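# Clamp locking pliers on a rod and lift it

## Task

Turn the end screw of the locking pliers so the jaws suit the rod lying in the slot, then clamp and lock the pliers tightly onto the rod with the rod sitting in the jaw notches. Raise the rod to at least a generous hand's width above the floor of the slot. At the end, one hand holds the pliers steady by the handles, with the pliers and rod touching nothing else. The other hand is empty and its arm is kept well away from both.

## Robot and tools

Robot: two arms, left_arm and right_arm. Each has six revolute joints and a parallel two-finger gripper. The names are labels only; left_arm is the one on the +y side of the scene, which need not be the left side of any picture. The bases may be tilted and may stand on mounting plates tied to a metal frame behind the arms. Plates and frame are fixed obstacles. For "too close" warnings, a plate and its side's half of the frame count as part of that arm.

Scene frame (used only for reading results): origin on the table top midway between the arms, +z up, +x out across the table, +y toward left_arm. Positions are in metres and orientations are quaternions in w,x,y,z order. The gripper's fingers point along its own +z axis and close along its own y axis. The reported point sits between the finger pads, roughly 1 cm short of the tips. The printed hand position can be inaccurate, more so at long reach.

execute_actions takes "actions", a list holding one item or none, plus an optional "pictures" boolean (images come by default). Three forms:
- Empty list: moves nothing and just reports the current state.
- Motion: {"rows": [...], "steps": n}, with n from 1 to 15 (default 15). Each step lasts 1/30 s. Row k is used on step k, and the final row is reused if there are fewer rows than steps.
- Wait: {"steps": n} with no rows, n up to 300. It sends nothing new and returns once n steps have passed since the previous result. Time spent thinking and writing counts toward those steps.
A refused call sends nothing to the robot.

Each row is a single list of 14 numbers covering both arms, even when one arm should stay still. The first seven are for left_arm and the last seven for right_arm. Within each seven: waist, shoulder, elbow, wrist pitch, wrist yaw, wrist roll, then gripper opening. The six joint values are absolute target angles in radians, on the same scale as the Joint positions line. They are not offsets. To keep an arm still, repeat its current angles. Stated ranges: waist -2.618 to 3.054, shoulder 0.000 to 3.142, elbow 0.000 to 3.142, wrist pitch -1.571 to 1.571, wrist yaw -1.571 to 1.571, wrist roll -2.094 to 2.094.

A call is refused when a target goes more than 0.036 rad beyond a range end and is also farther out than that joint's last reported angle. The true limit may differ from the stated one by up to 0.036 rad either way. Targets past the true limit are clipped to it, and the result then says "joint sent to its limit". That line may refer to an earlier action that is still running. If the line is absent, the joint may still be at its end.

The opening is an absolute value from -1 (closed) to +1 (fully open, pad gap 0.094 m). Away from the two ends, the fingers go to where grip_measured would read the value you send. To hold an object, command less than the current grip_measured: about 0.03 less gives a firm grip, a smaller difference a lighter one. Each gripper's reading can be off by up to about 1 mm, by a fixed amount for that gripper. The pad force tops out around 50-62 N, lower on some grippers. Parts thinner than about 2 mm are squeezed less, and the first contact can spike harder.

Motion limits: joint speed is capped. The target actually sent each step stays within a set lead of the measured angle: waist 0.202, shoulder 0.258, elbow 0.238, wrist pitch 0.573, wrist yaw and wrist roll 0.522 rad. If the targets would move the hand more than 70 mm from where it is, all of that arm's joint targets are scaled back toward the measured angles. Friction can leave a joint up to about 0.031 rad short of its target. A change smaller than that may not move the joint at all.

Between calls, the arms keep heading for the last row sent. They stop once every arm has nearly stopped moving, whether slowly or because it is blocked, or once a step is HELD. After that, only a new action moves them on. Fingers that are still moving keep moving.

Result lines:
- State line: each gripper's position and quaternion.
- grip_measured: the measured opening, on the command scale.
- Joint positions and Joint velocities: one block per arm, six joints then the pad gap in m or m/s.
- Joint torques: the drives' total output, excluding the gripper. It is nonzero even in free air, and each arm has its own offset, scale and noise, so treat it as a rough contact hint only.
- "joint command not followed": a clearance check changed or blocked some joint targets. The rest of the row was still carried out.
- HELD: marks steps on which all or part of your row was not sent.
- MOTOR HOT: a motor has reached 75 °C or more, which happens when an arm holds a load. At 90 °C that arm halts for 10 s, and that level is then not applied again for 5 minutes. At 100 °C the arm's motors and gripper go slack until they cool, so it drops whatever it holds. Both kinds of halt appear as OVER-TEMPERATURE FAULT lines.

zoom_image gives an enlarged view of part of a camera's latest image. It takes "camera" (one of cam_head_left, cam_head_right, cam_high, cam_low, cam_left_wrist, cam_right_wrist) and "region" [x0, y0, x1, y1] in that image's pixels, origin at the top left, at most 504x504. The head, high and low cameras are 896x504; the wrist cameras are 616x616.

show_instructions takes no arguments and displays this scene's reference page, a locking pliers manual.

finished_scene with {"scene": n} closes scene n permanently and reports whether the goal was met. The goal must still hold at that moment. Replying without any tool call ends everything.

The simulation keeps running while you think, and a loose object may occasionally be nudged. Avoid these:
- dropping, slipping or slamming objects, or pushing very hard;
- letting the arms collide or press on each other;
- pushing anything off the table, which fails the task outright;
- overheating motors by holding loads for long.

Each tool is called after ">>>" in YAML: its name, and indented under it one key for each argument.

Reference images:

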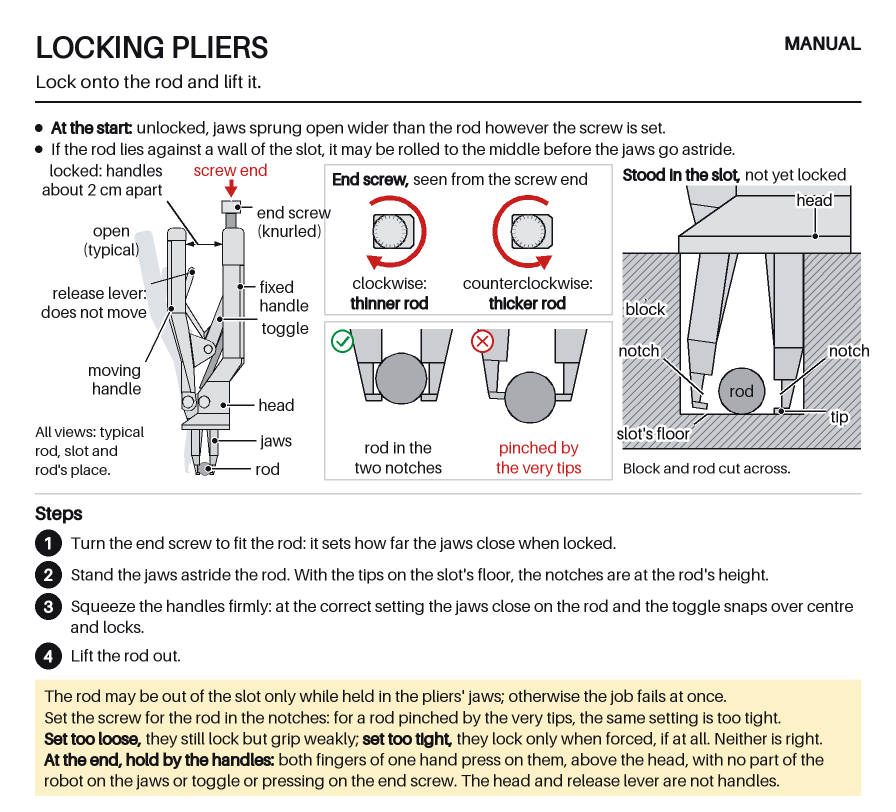

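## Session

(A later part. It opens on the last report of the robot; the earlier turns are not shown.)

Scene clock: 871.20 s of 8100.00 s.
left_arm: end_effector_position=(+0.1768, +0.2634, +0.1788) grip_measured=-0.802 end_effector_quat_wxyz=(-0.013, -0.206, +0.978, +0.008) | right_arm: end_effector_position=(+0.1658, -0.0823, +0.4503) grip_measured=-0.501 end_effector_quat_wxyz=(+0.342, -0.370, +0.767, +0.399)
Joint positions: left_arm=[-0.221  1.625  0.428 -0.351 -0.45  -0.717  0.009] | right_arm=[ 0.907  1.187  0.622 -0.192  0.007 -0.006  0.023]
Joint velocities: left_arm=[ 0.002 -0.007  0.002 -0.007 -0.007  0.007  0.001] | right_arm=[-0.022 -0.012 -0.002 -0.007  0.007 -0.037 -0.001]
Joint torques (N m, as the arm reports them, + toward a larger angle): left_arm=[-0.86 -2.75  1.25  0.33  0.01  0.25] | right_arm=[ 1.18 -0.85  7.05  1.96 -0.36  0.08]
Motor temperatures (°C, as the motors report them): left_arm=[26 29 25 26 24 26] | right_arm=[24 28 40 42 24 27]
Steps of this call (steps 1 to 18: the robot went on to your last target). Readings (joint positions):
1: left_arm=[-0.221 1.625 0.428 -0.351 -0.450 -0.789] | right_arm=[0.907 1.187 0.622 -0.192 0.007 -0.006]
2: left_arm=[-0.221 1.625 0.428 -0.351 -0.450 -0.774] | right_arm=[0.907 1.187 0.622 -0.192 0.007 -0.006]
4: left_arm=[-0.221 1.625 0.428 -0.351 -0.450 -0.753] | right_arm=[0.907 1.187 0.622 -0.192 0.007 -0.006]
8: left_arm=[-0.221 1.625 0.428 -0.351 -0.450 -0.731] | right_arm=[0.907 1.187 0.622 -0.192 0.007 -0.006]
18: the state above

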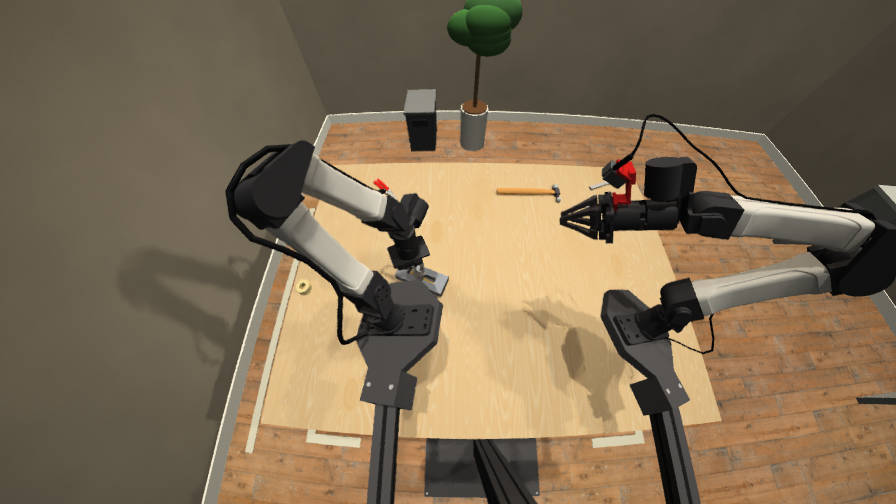

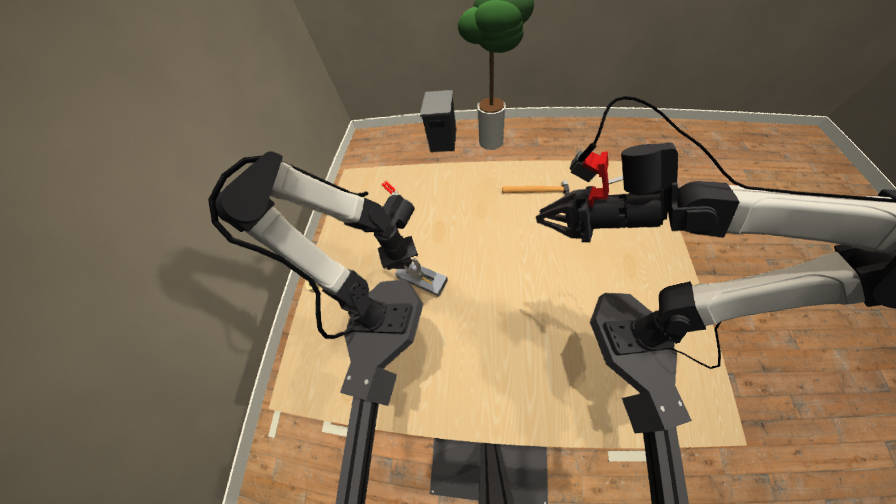

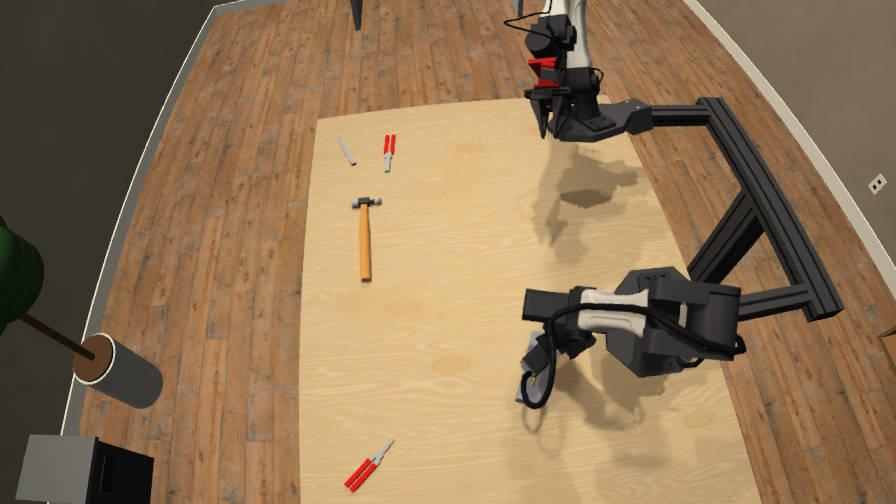

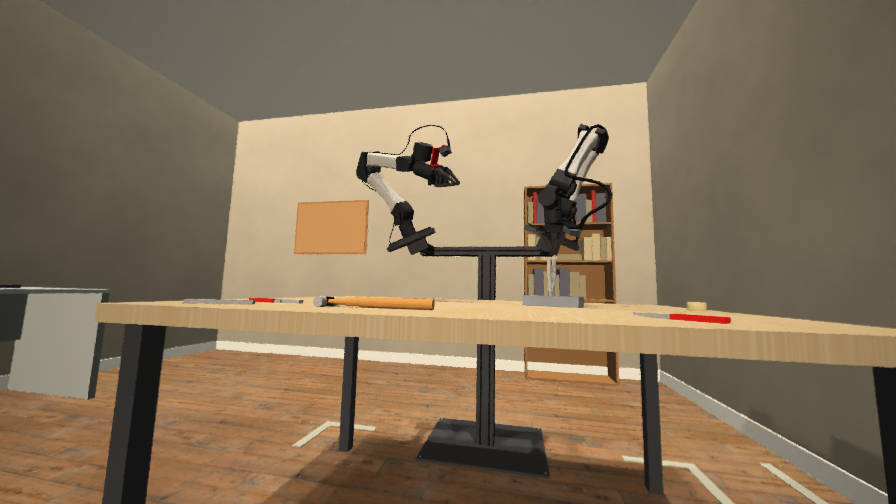

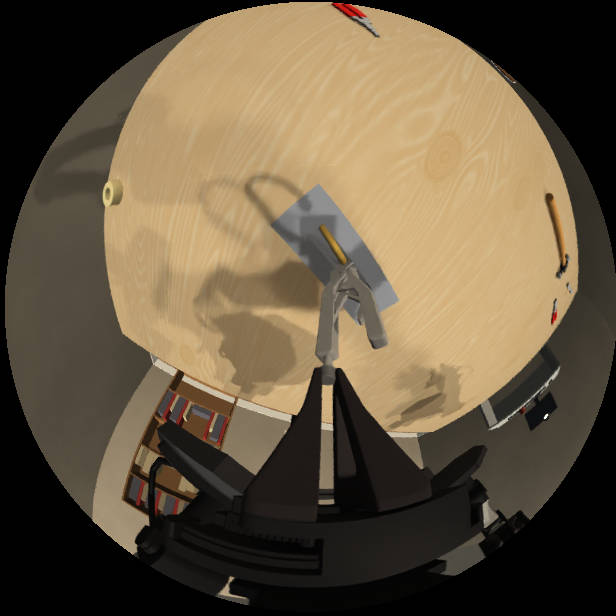

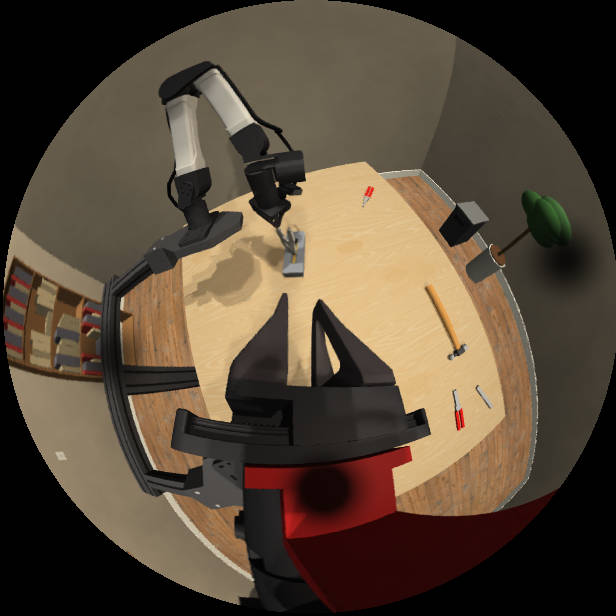

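>>> execute_actions:
  actions:
    - {"rows":[[-0.199,1.656,0.398,-0.335,-0.445,-0.66,-0.82,0.9,1.2,0.6,-0.2,0,0,-0.5],[-0.199,1.656,0.398,-0.335,-0.445,-0.62,-0.82,0.9,1.2,0.6,-0.2,0,0,-0.5],[-0.199,1.656,0.398,-0.335,-0.445,-0.58,-0.82,0.9,1.2,0.6,-0.2,0,0,-0.5],[-0.199,1.656,0.398,-0.335,-0.445,-0.54,-0.82,0.9,1.2,0.6,-0.2,0,0,-0.5],[-0.199,1.656,0.398,-0.335,-0.445,-0.5,-0.82,0.9,1.2,0.6,-0.2,0,0,-0.5],[-0.199,1.656,0.398,-0.335,-0.445,-0.46,-0.82,0.9,1.2,0.6,-0.2,0,0,-0.5],[-0.199,1.656,0.398,-0.335,-0.445,-0.42,-0.82,0.9,1.2,0.6,-0.2,0,0,-0.5],[-0.199,1.656,0.398,-0.335,-0.445,-0.38,-0.82,0.9,1.2,0.6,-0.2,0,0,-0.5],[-0.199,1.656,0.398,-0.335,-0.445,-0.34,-0.82,0.9,1.2,0.6,-0.2,0,0,-0.5],[-0.199,1.656,0.398,-0.335,-0.445,-0.3,-0.82,0.9,1.2,0.6,-0.2,0,0,-0.5],[-0.199,1.656,0.398,-0.335,-0.445,-0.26,-0.82,0.9,1.2,0.6,-0.2,0,0,-0.5],[-0.199,1.656,0.398,-0.335,-0.445,-0.22,-0.82,0.9,1.2,0.6,-0.2,0,0,-0.5],[-0.199,1.656,0.398,-0.335,-0.445,-0.2,-0.82,0.9,1.2,0.6,-0.2,0,0,-0.5]],"steps":15}
  pictures: false

>>> execute_actions:
  actions:
    - {"steps":18}

>>> zoom_image:
  camera: "cam_left_wrist"
  region: [240, 200, 440, 400]

Scene clock: 883.97 s of 8100.00 s.
left_arm: end_effector_position=(+0.1777, +0.2631, +0.1788) grip_measured=-0.802 end_effector_quat_wxyz=(-0.012, -0.005, +1.000, +0.005) | right_arm: end_effector_position=(+0.1658, -0.0823, +0.4503) grip_measured=-0.501 end_effector_quat_wxyz=(+0.342, -0.370, +0.767, +0.399)
Joint positions: left_arm=[-0.221  1.625  0.428 -0.347 -0.45  -0.311  0.009] | right_arm=[ 0.907  1.187  0.622 -0.192  0.007 -0.006  0.023]
Joint velocities: left_arm=[ 0.002 -0.012  0.002 -0.022  0.037  0.608 -0.   ] | right_arm=[-0.032 -0.017  0.007 -0.051  0.139 -0.007 -0.   ]
Joint torques (N m, as the arm reports them, + toward a larger angle): left_arm=[-0.88 -2.82  1.25  0.44  0.03  0.3 ] | right_arm=[ 1.05 -0.91  6.97  1.97 -0.33  0.09]
Motor temperatures (°C, as the motors report them): left_arm=[26 28 25 26 24 26] | right_arm=[24 28 40 42 24 27]
Steps of this call (steps 1 to 15: the robot went on to your last target; steps 16 to 368: nothing new was sent; steps 369 to 383: all 15 steps of this action). Readings (joint positions):
369: left_arm=[-0.221 1.625 0.428 -0.350 -0.450 -0.710] | right_arm=[0.907 1.187 0.622 -0.192 0.007 -0.006]
370: left_arm=[-0.221 1.625 0.428 -0.349 -0.450 -0.697] | right_arm=[0.907 1.187 0.622 -0.192 0.007 -0.006]
372: left_arm=[-0.221 1.625 0.428 -0.348 -0.450 -0.657] | right_arm=[0.907 1.187 0.622 -0.192 0.007 -0.006]
376: left_arm=[-0.221 1.625 0.428 -0.347 -0.450 -0.538] | right_arm=[0.907 1.187 0.622 -0.192 0.007 -0.006]
383: the state above

Scene clock: 884.57 s of 8100.00 s.
left_arm: end_effector_position=(+0.1779, +0.2634, +0.1787) grip_measured=-0.802 end_effector_quat_wxyz=(-0.012, +0.038, +0.999, +0.004) | right_arm: end_effector_position=(+0.1658, -0.0823, +0.4503) grip_measured=-0.501 end_effector_quat_wxyz=(+0.342, -0.370, +0.767, +0.399)
Joint positions: left_arm=[-0.22   1.625  0.428 -0.345 -0.45  -0.224  0.009] | right_arm=[ 0.907  1.187  0.622 -0.192  0.007 -0.006  0.023]
Joint velocities: left_arm=[-0.002  0.002  0.002  0.022  0.007 -0.007 -0.001] | right_arm=[ 0.002  0.002 -0.017  0.022  0.022 -0.022  0.001]
Joint torques (N m, as the arm reports them, + toward a larger angle): left_arm=[-1.02 -2.8   1.27  0.46  0.06  0.29] | right_arm=[ 1.1  -0.85  7.19  1.96 -0.3   0.11]
Motor temperatures (°C, as the motors report them): left_arm=[26 28 25 26 24 26] | right_arm=[24 28 40 42 24 27]
Steps of this call (steps 1 to 18: the robot went on to your last target). Readings (joint positions):
1: left_arm=[-0.221 1.625 0.428 -0.346 -0.450 -0.293] | right_arm=[0.907 1.187 0.622 -0.192 0.007 -0.006]
2: left_arm=[-0.221 1.625 0.428 -0.346 -0.450 -0.279] | right_arm=[0.907 1.187 0.622 -0.192 0.007 -0.006]
4: left_arm=[-0.221 1.625 0.428 -0.346 -0.450 -0.258] | right_arm=[0.907 1.187 0.622 -0.192 0.007 -0.006]
8: left_arm=[-0.221 1.625 0.428 -0.346 -0.450 -0.237] | right_arm=[0.907 1.187 0.622 -0.192 0.007 -0.006]
18: the state above

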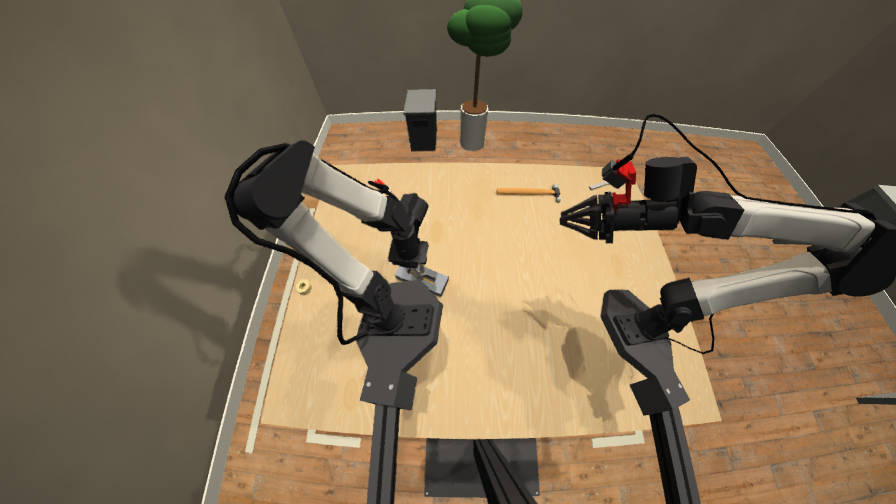

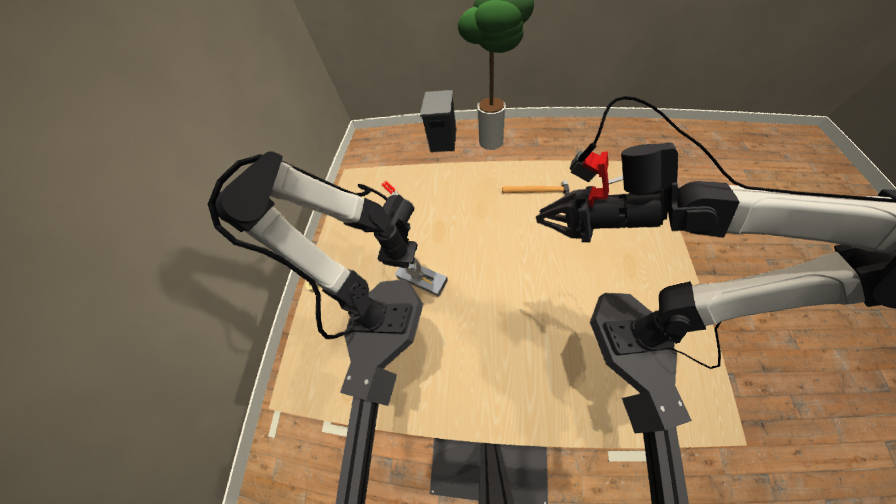

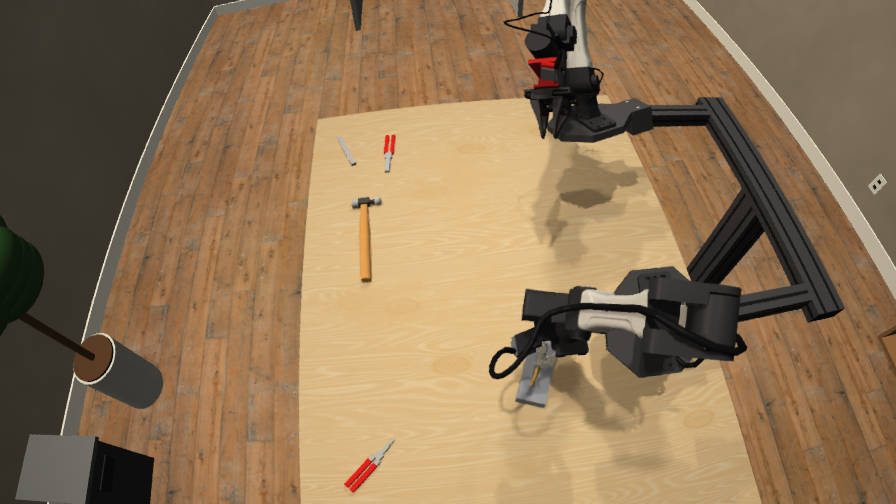

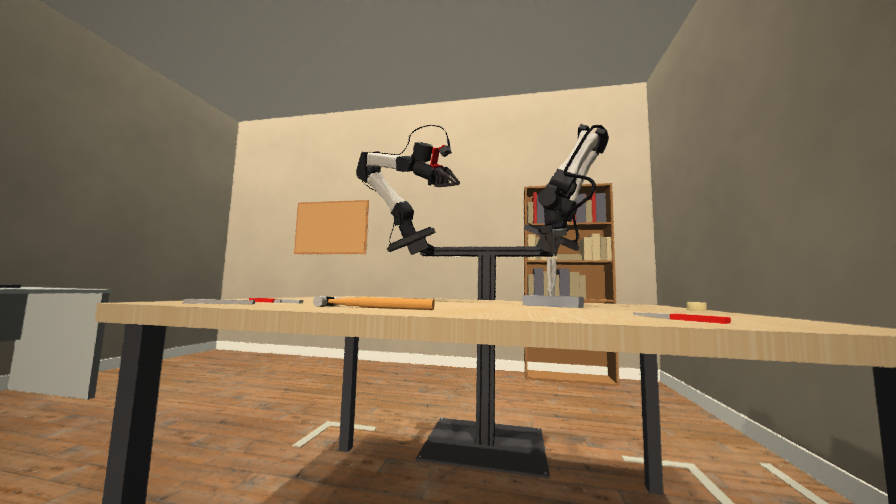

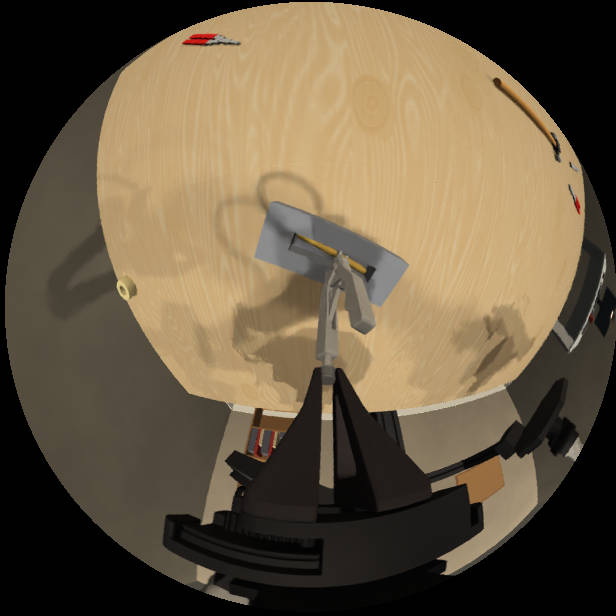

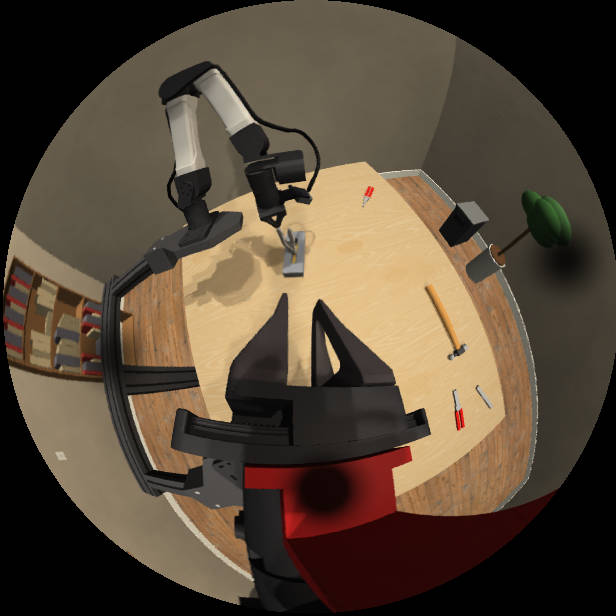

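Region (240, 200, 440, 400) of cam_left_wrist's 616x616 image, scaled by 2.520, with more detail than that image has.

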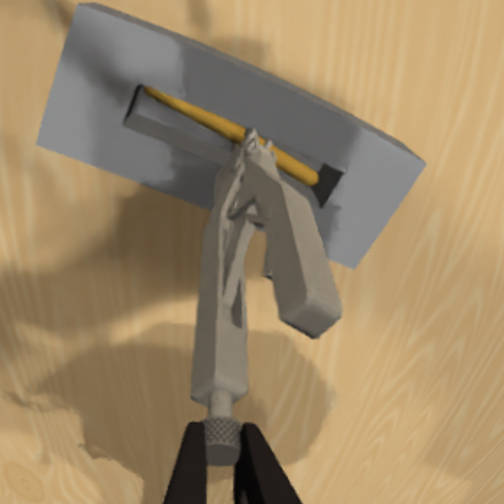

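>>> execute_actions:
  actions:
    - {"rows":[[-0.199,1.656,0.398,-0.335,-0.445,-0.2,-0.84,0.9,1.2,0.6,-0.2,0,0,-0.5],[-0.199,1.656,0.398,-0.335,-0.445,-0.15,-0.84,0.9,1.2,0.6,-0.2,0,0,-0.5],[-0.199,1.656,0.398,-0.335,-0.445,-0.1,-0.84,0.9,1.2,0.6,-0.2,0,0,-0.5],[-0.199,1.656,0.398,-0.335,-0.445,-0.05,-0.84,0.9,1.2,0.6,-0.2,0,0,-0.5],[-0.199,1.656,0.398,-0.335,-0.445,0.0,-0.84,0.9,1.2,0.6,-0.2,0,0,-0.5],[-0.199,1.656,0.398,-0.335,-0.445,0.05,-0.84,0.9,1.2,0.6,-0.2,0,0,-0.5],[-0.199,1.656,0.398,-0.335,-0.445,0.1,-0.84,0.9,1.2,0.6,-0.2,0,0,-0.5],[-0.199,1.656,0.398,-0.335,-0.445,0.15,-0.84,0.9,1.2,0.6,-0.2,0,0,-0.5],[-0.199,1.656,0.398,-0.335,-0.445,0.2,-0.84,0.9,1.2,0.6,-0.2,0,0,-0.5],[-0.199,1.656,0.398,-0.335,-0.445,0.25,-0.84,0.9,1.2,0.6,-0.2,0,0,-0.5],[-0.199,1.656,0.398,-0.335,-0.445,0.3,-0.84,0.9,1.2,0.6,-0.2,0,0,-0.5],[-0.199,1.656,0.398,-0.335,-0.445,0.35,-0.84,0.9,1.2,0.6,-0.2,0,0,-0.5],[-0.199,1.656,0.398,-0.335,-0.445,0.4,-0.84,0.9,1.2,0.6,-0.2,0,0,-0.5]],"steps":15}
  pictures: false

>>> execute_actions:
  actions:
    - {"steps":18}

>>> zoom_image:
  camera: "cam_left_wrist"
  region: [240, 200, 440, 400]

Scene clock: 896.83 s of 8100.00 s.
left_arm: end_effector_position=(+0.1784, +0.2634, +0.1787) grip_measured=-0.805 end_effector_quat_wxyz=(-0.012, +0.269, +0.963, +0.002) | right_arm: end_effector_position=(+0.1658, -0.0823, +0.4503) grip_measured=-0.501 end_effector_quat_wxyz=(+0.342, -0.370, +0.767, +0.399)
Joint positions: left_arm=[-0.22   1.625  0.428 -0.343 -0.452  0.247  0.009] | right_arm=[ 0.907  1.187  0.622 -0.192  0.007 -0.006  0.023]
Joint velocities: left_arm=[-0.022 -0.002 -0.002 -0.037  0.022  0.93   0.001] | right_arm=[-0.012  0.002 -0.002 -0.007  0.037  0.022 -0.001]
Joint torques (N m, as the arm reports them, + toward a larger angle): left_arm=[-0.98 -2.83  1.25  0.43  0.08  0.36] | right_arm=[ 1.04 -0.78  6.96  2.01 -0.31  0.1 ]
Motor temperatures (°C, as the motors report them): left_arm=[26 28 25 26 24 26] | right_arm=[24 28 40 42 24 27]
Steps of this call (steps 1 to 15: the robot went on to your last target; steps 16 to 353: nothing new was sent; steps 354 to 368: all 15 steps of this action). Readings (joint positions):
354: left_arm=[-0.220 1.625 0.428 -0.345 -0.450 -0.222] | right_arm=[0.907 1.187 0.622 -0.192 0.007 -0.006]
355: left_arm=[-0.220 1.625 0.428 -0.345 -0.450 -0.214] | right_arm=[0.907 1.187 0.622 -0.192 0.007 -0.006]
357: left_arm=[-0.220 1.625 0.428 -0.345 -0.450 -0.176] | right_arm=[0.907 1.187 0.622 -0.192 0.007 -0.006]
361: left_arm=[-0.220 1.625 0.428 -0.345 -0.451 -0.041] | right_arm=[0.907 1.187 0.622 -0.192 0.007 -0.006]
368: the state above

Scene clock: 897.43 s of 8100.00 s.
left_arm: end_effector_position=(+0.1787, +0.2636, +0.1787) grip_measured=-0.806 end_effector_quat_wxyz=(-0.012, +0.326, +0.945, +0.002) | right_arm: end_effector_position=(+0.1658, -0.0823, +0.4503) grip_measured=-0.501 end_effector_quat_wxyz=(+0.342, -0.370, +0.767, +0.399)
Joint positions: left_arm=[-0.22   1.625  0.428 -0.343 -0.453  0.367  0.009] | right_arm=[ 0.907  1.187  0.622 -0.192  0.007 -0.006  0.023]
Joint velocities: left_arm=[-0.002  0.002  0.012  0.066  0.022 -0.007 -0.001] | right_arm=[-0.007  0.007 -0.002  0.022 -0.051 -0.022 -0.001]
Joint torques (N m, as the arm reports them, + toward a larger angle): left_arm=[-1.   -2.8   1.25  0.44  0.11  0.38] | right_arm=[ 1.04 -0.82  7.04  1.97 -0.32  0.09]
Motor temperatures (°C, as the motors report them): left_arm=[26 28 25 26 24 26] | right_arm=[24 28 40 42 24 27]
Steps of this call (steps 1 to 18: the robot went on to your last target). Readings (joint positions):
1: left_arm=[-0.220 1.625 0.428 -0.343 -0.452 0.272] | right_arm=[0.907 1.187 0.622 -0.192 0.007 -0.006]
2: left_arm=[-0.220 1.625 0.428 -0.343 -0.452 0.292] | right_arm=[0.907 1.187 0.622 -0.192 0.007 -0.006]
4: left_arm=[-0.220 1.625 0.428 -0.343 -0.452 0.320] | right_arm=[0.907 1.187 0.622 -0.192 0.007 -0.006]
8: left_arm=[-0.220 1.625 0.428 -0.343 -0.453 0.350] | right_arm=[0.907 1.187 0.622 -0.192 0.007 -0.006]
18: the state above

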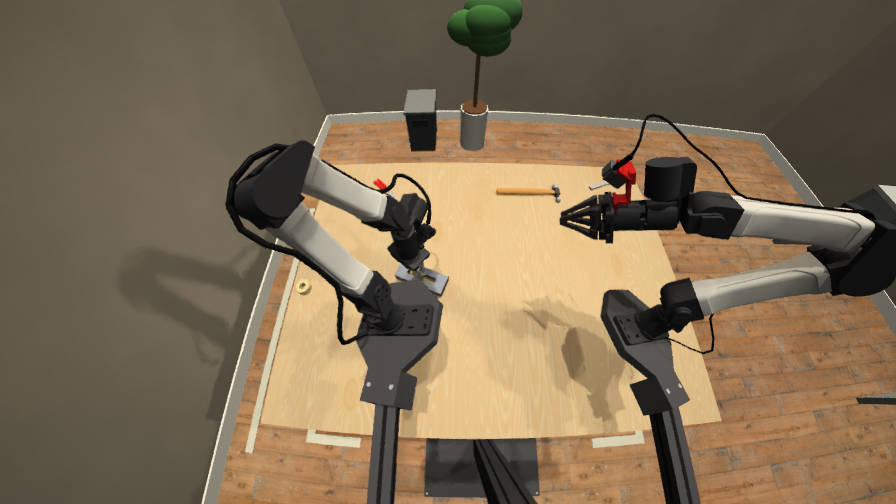

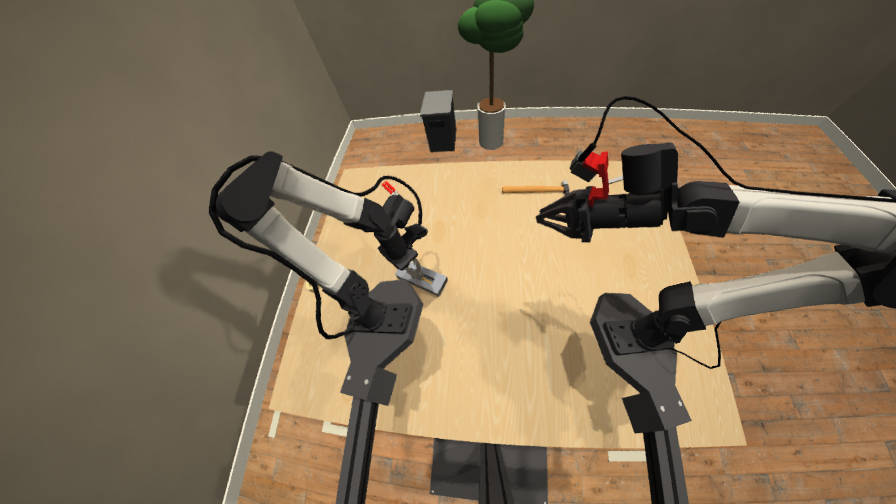

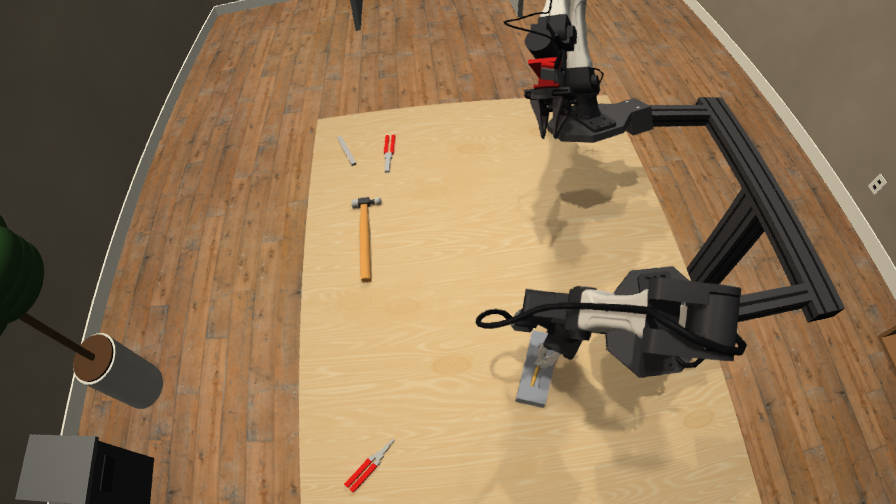

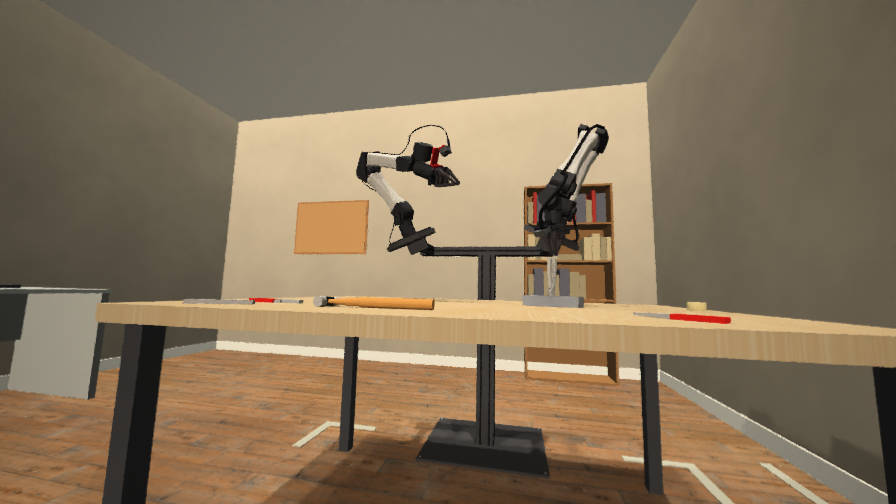

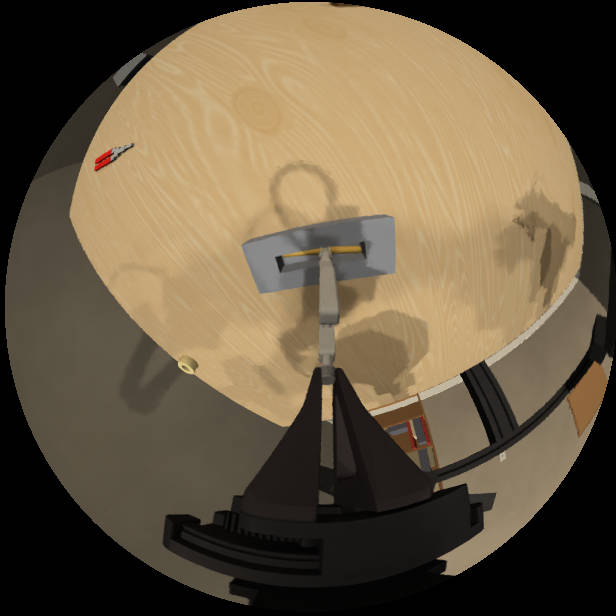

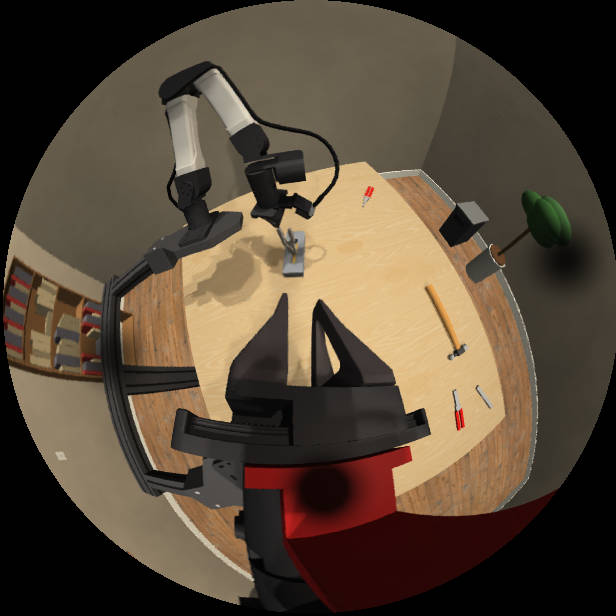

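Region (240, 200, 440, 400) of cam_left_wrist's 616x616 image, scaled by 2.520, with more detail than that image has.

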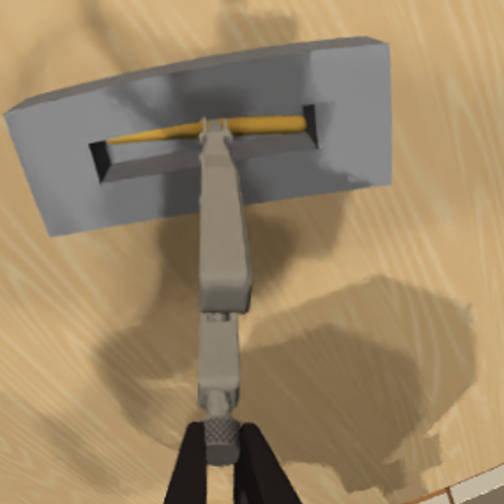

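>>> execute_actions:
  actions:
    - {"rows":[[-0.21,1.635,0.415,-0.343,-0.45,0.36,-0.82,0.9,1.2,0.6,-0.2,0,0,-0.5],[-0.22,1.625,0.428,-0.343,-0.45,0.33,-0.82,0.9,1.2,0.6,-0.2,0,0,-0.5],[-0.22,1.625,0.428,-0.343,-0.45,0.3,-0.82,0.9,1.2,0.6,-0.2,0,0,-0.5],[-0.22,1.625,0.428,-0.343,-0.45,0.27,-0.82,0.9,1.2,0.6,-0.2,0,0,-0.5],[-0.22,1.625,0.428,-0.343,-0.45,0.24,-0.82,0.9,1.2,0.6,-0.2,0,0,-0.5],[-0.22,1.625,0.428,-0.343,-0.45,0.21,-0.82,0.9,1.2,0.6,-0.2,0,0,-0.5],[-0.22,1.625,0.428,-0.343,-0.45,0.19,-0.82,0.9,1.2,0.6,-0.2,0,0,-0.5]],"steps":15}
  pictures: false

>>> execute_actions:
  actions:
    - {"rows":[[-0.22,1.625,0.428,-0.343,-0.45,0.19,-0.82,0.9,1.2,0.6,-0.2,0,0,-0.5],[-0.22,1.625,0.428,-0.343,-0.45,0.19,-0.82,0.9,1.2,0.6,-0.2,0,0,-0.5],[-0.22,1.625,0.428,-0.343,-0.45,0.19,-0.82,0.9,1.2,0.6,-0.2,0,0,-0.5],[-0.22,1.625,0.428,-0.343,-0.45,0.19,-0.82,0.9,1.2,0.6,-0.2,0,0,-0.5],[-0.22,1.625,0.428,-0.343,-0.45,0.2,-0.78,0.9,1.2,0.6,-0.2,0,0,-0.5],[-0.22,1.625,0.428,-0.343,-0.45,0.2,-0.74,0.9,1.2,0.6,-0.2,0,0,-0.5],[-0.22,1.625,0.428,-0.343,-0.45,0.2,-0.68,0.9,1.2,0.6,-0.2,0,0,-0.5],[-0.22,1.625,0.428,-0.343,-0.45,0.2,-0.6,0.9,1.2,0.6,-0.2,0,0,-0.5],[-0.22,1.625,0.428,-0.343,-0.45,0.2,-0.55,0.9,1.2,0.6,-0.2,0,0,-0.5]],"steps":15}

>>> zoom_image:
  camera: "cam_left_wrist"
  region: [240, 200, 440, 400]

Scene clock: 920.87 s of 8100.00 s.
left_arm: end_effector_position=(+0.1788, +0.2639, +0.1787) grip_measured=-0.805 end_effector_quat_wxyz=(-0.011, +0.249, +0.968, +0.004) | right_arm: end_effector_position=(+0.1658, -0.0823, +0.4503) grip_measured=-0.501 end_effector_quat_wxyz=(+0.342, -0.370, +0.767, +0.399)
Joint positions: left_arm=[-0.22   1.625  0.428 -0.342 -0.455  0.207  0.009] | right_arm=[ 0.907  1.187  0.622 -0.192  0.007 -0.006  0.023]
Joint velocities: left_arm=[-0.007  0.007 -0.002 -0.051 -0.051 -0.051  0.   ] | right_arm=[-0.017  0.007 -0.002 -0.066  0.022  0.051  0.   ]
Joint torques (N m, as the arm reports them, + toward a larger angle): left_arm=[-2.55 -5.79  3.88  0.35  0.07  0.06] | right_arm=[ 0.97 -0.83  7.02  1.96 -0.31  0.1 ]
Motor temperatures (°C, as the motors report them): left_arm=[26 28 25 26 24 26] | right_arm=[24 28 40 42 24 27]
Steps of this call (steps 1 to 15: the robot went on to your last target; steps 16 to 688: nothing new was sent; steps 689 to 703: all 15 steps of this action). Readings (joint positions):
689: left_arm=[-0.220 1.625 0.428 -0.343 -0.453 0.366] | right_arm=[0.907 1.187 0.622 -0.192 0.007 -0.006]
690: left_arm=[-0.220 1.625 0.428 -0.343 -0.454 0.357] | right_arm=[0.907 1.187 0.622 -0.192 0.007 -0.006]
692: left_arm=[-0.220 1.625 0.428 -0.343 -0.454 0.329] | right_arm=[0.907 1.187 0.622 -0.192 0.007 -0.006]
696: left_arm=[-0.220 1.625 0.428 -0.342 -0.455 0.255] | right_arm=[0.907 1.187 0.622 -0.192 0.007 -0.006]
703: the state above

Scene clock: 921.37 s of 8100.00 s.
left_arm: end_effector_position=(+0.1788, +0.2639, +0.1787) grip_measured=-0.552 end_effector_quat_wxyz=(-0.011, +0.246, +0.969, +0.004) | right_arm: end_effector_position=(+0.1658, -0.0823, +0.4503) grip_measured=-0.501 end_effector_quat_wxyz=(+0.342, -0.370, +0.767, +0.399)
Joint positions: left_arm=[-0.22   1.625  0.428 -0.342 -0.455  0.2    0.021] | right_arm=[ 0.907  1.187  0.622 -0.192  0.007 -0.006  0.023]
Joint velocities: left_arm=[-0.017 -0.012  0.002  0.081 -0.007 -0.037  0.001] | right_arm=[ 0.002  0.017  0.012 -0.051 -0.007  0.022 -0.   ]
Joint torques (N m, as the arm reports them, + toward a larger angle): left_arm=[-2.55 -5.75  3.81  0.34  0.07  0.1 ] | right_arm=[ 1.07 -0.91  7.    1.97 -0.31  0.08]
Motor temperatures (°C, as the motors report them): left_arm=[26 28 25 26 24 26] | right_arm=[24 28 40 42 24 27]
Steps of this call (steps 1 to 15: all 15 steps of this action). Readings (joint positions):
1: left_arm=[-0.220 1.625 0.428 -0.342 -0.455 0.204] | right_arm=[0.907 1.187 0.622 -0.192 0.007 -0.006]
2: left_arm=[-0.220 1.625 0.428 -0.342 -0.455 0.202] | right_arm=[0.907 1.187 0.622 -0.192 0.007 -0.006]
4: left_arm=[-0.220 1.625 0.428 -0.342 -0.455 0.200] | right_arm=[0.907 1.187 0.622 -0.192 0.007 -0.006]
8: left_arm=[-0.220 1.625 0.428 -0.342 -0.455 0.200] | right_arm=[0.907 1.187 0.622 -0.192 0.007 -0.006]
15: the state above

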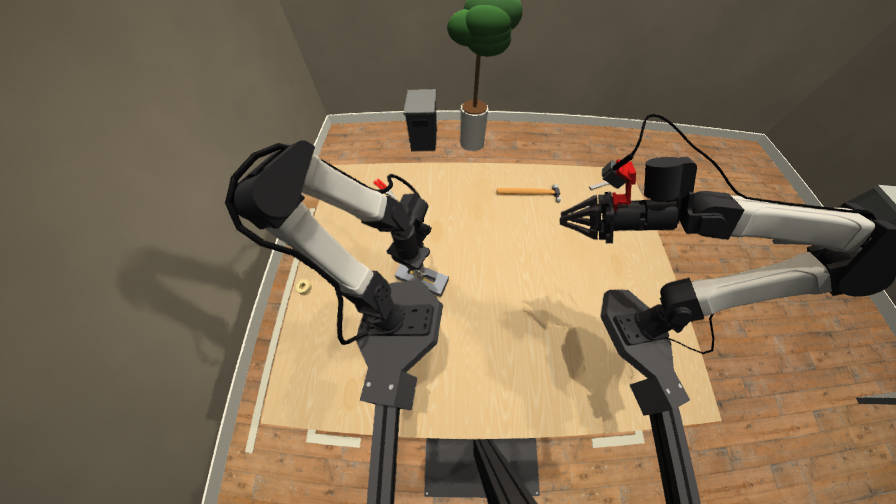

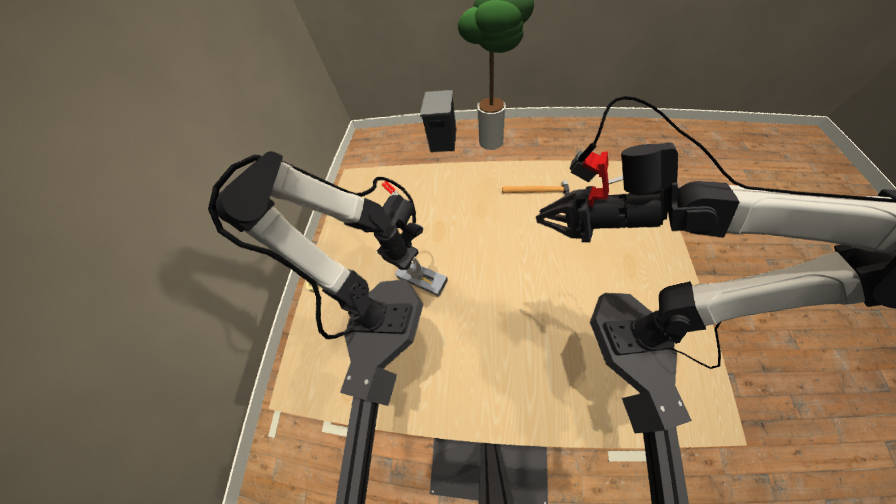

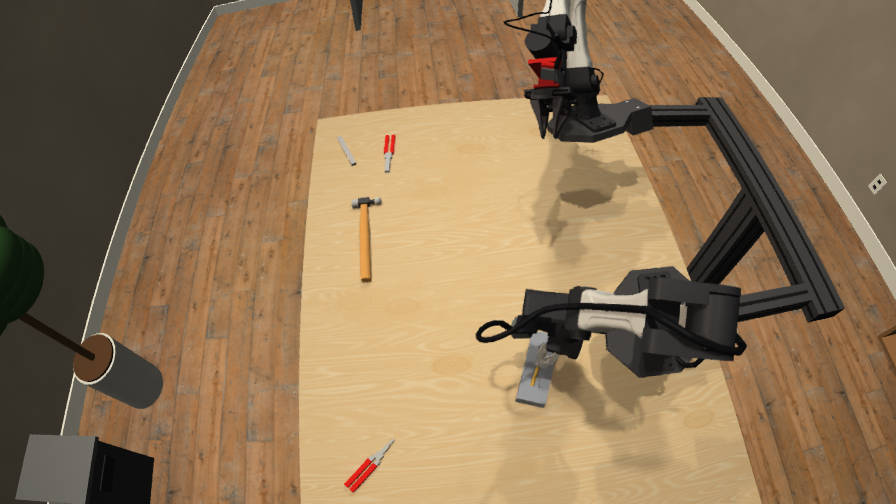

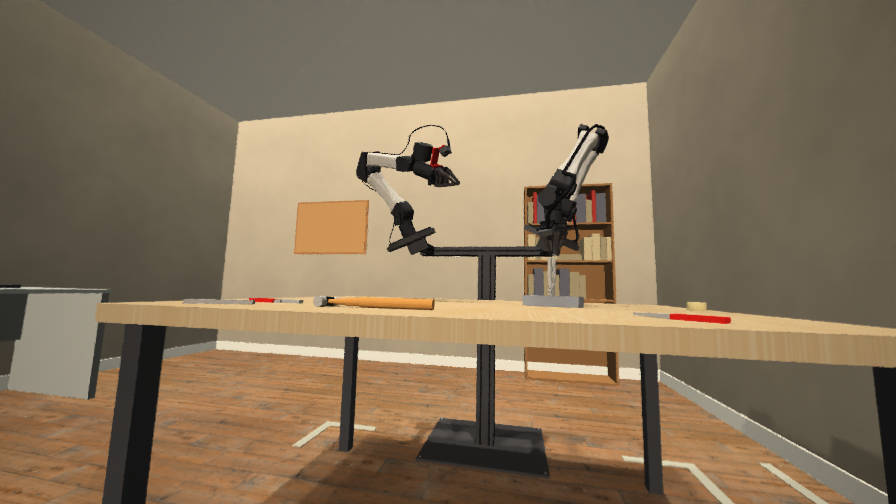

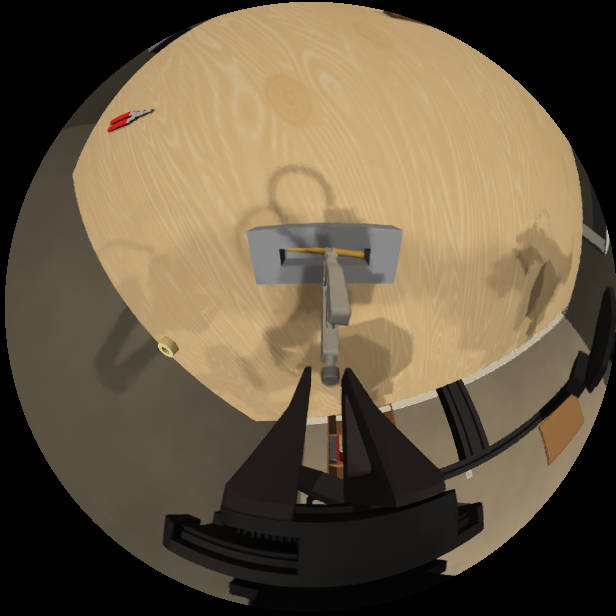

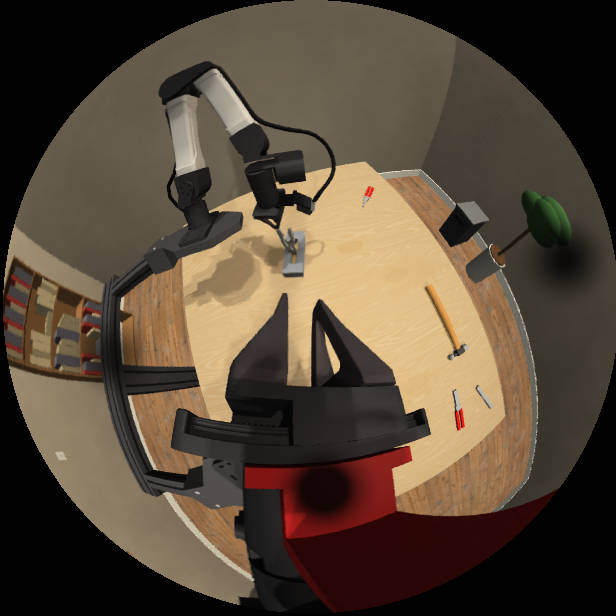

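Region (240, 200, 440, 400) of cam_left_wrist's 616x616 image, scaled by 2.520, with more detail than that image has.

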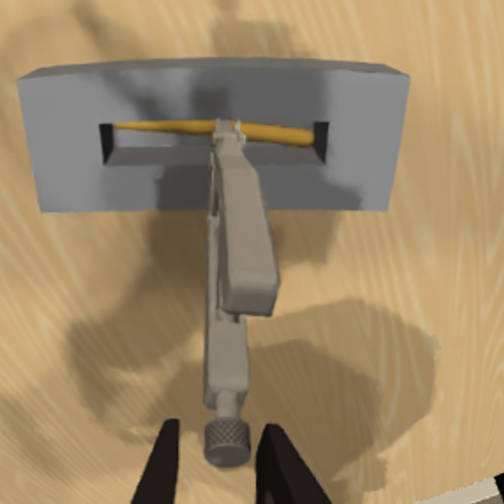

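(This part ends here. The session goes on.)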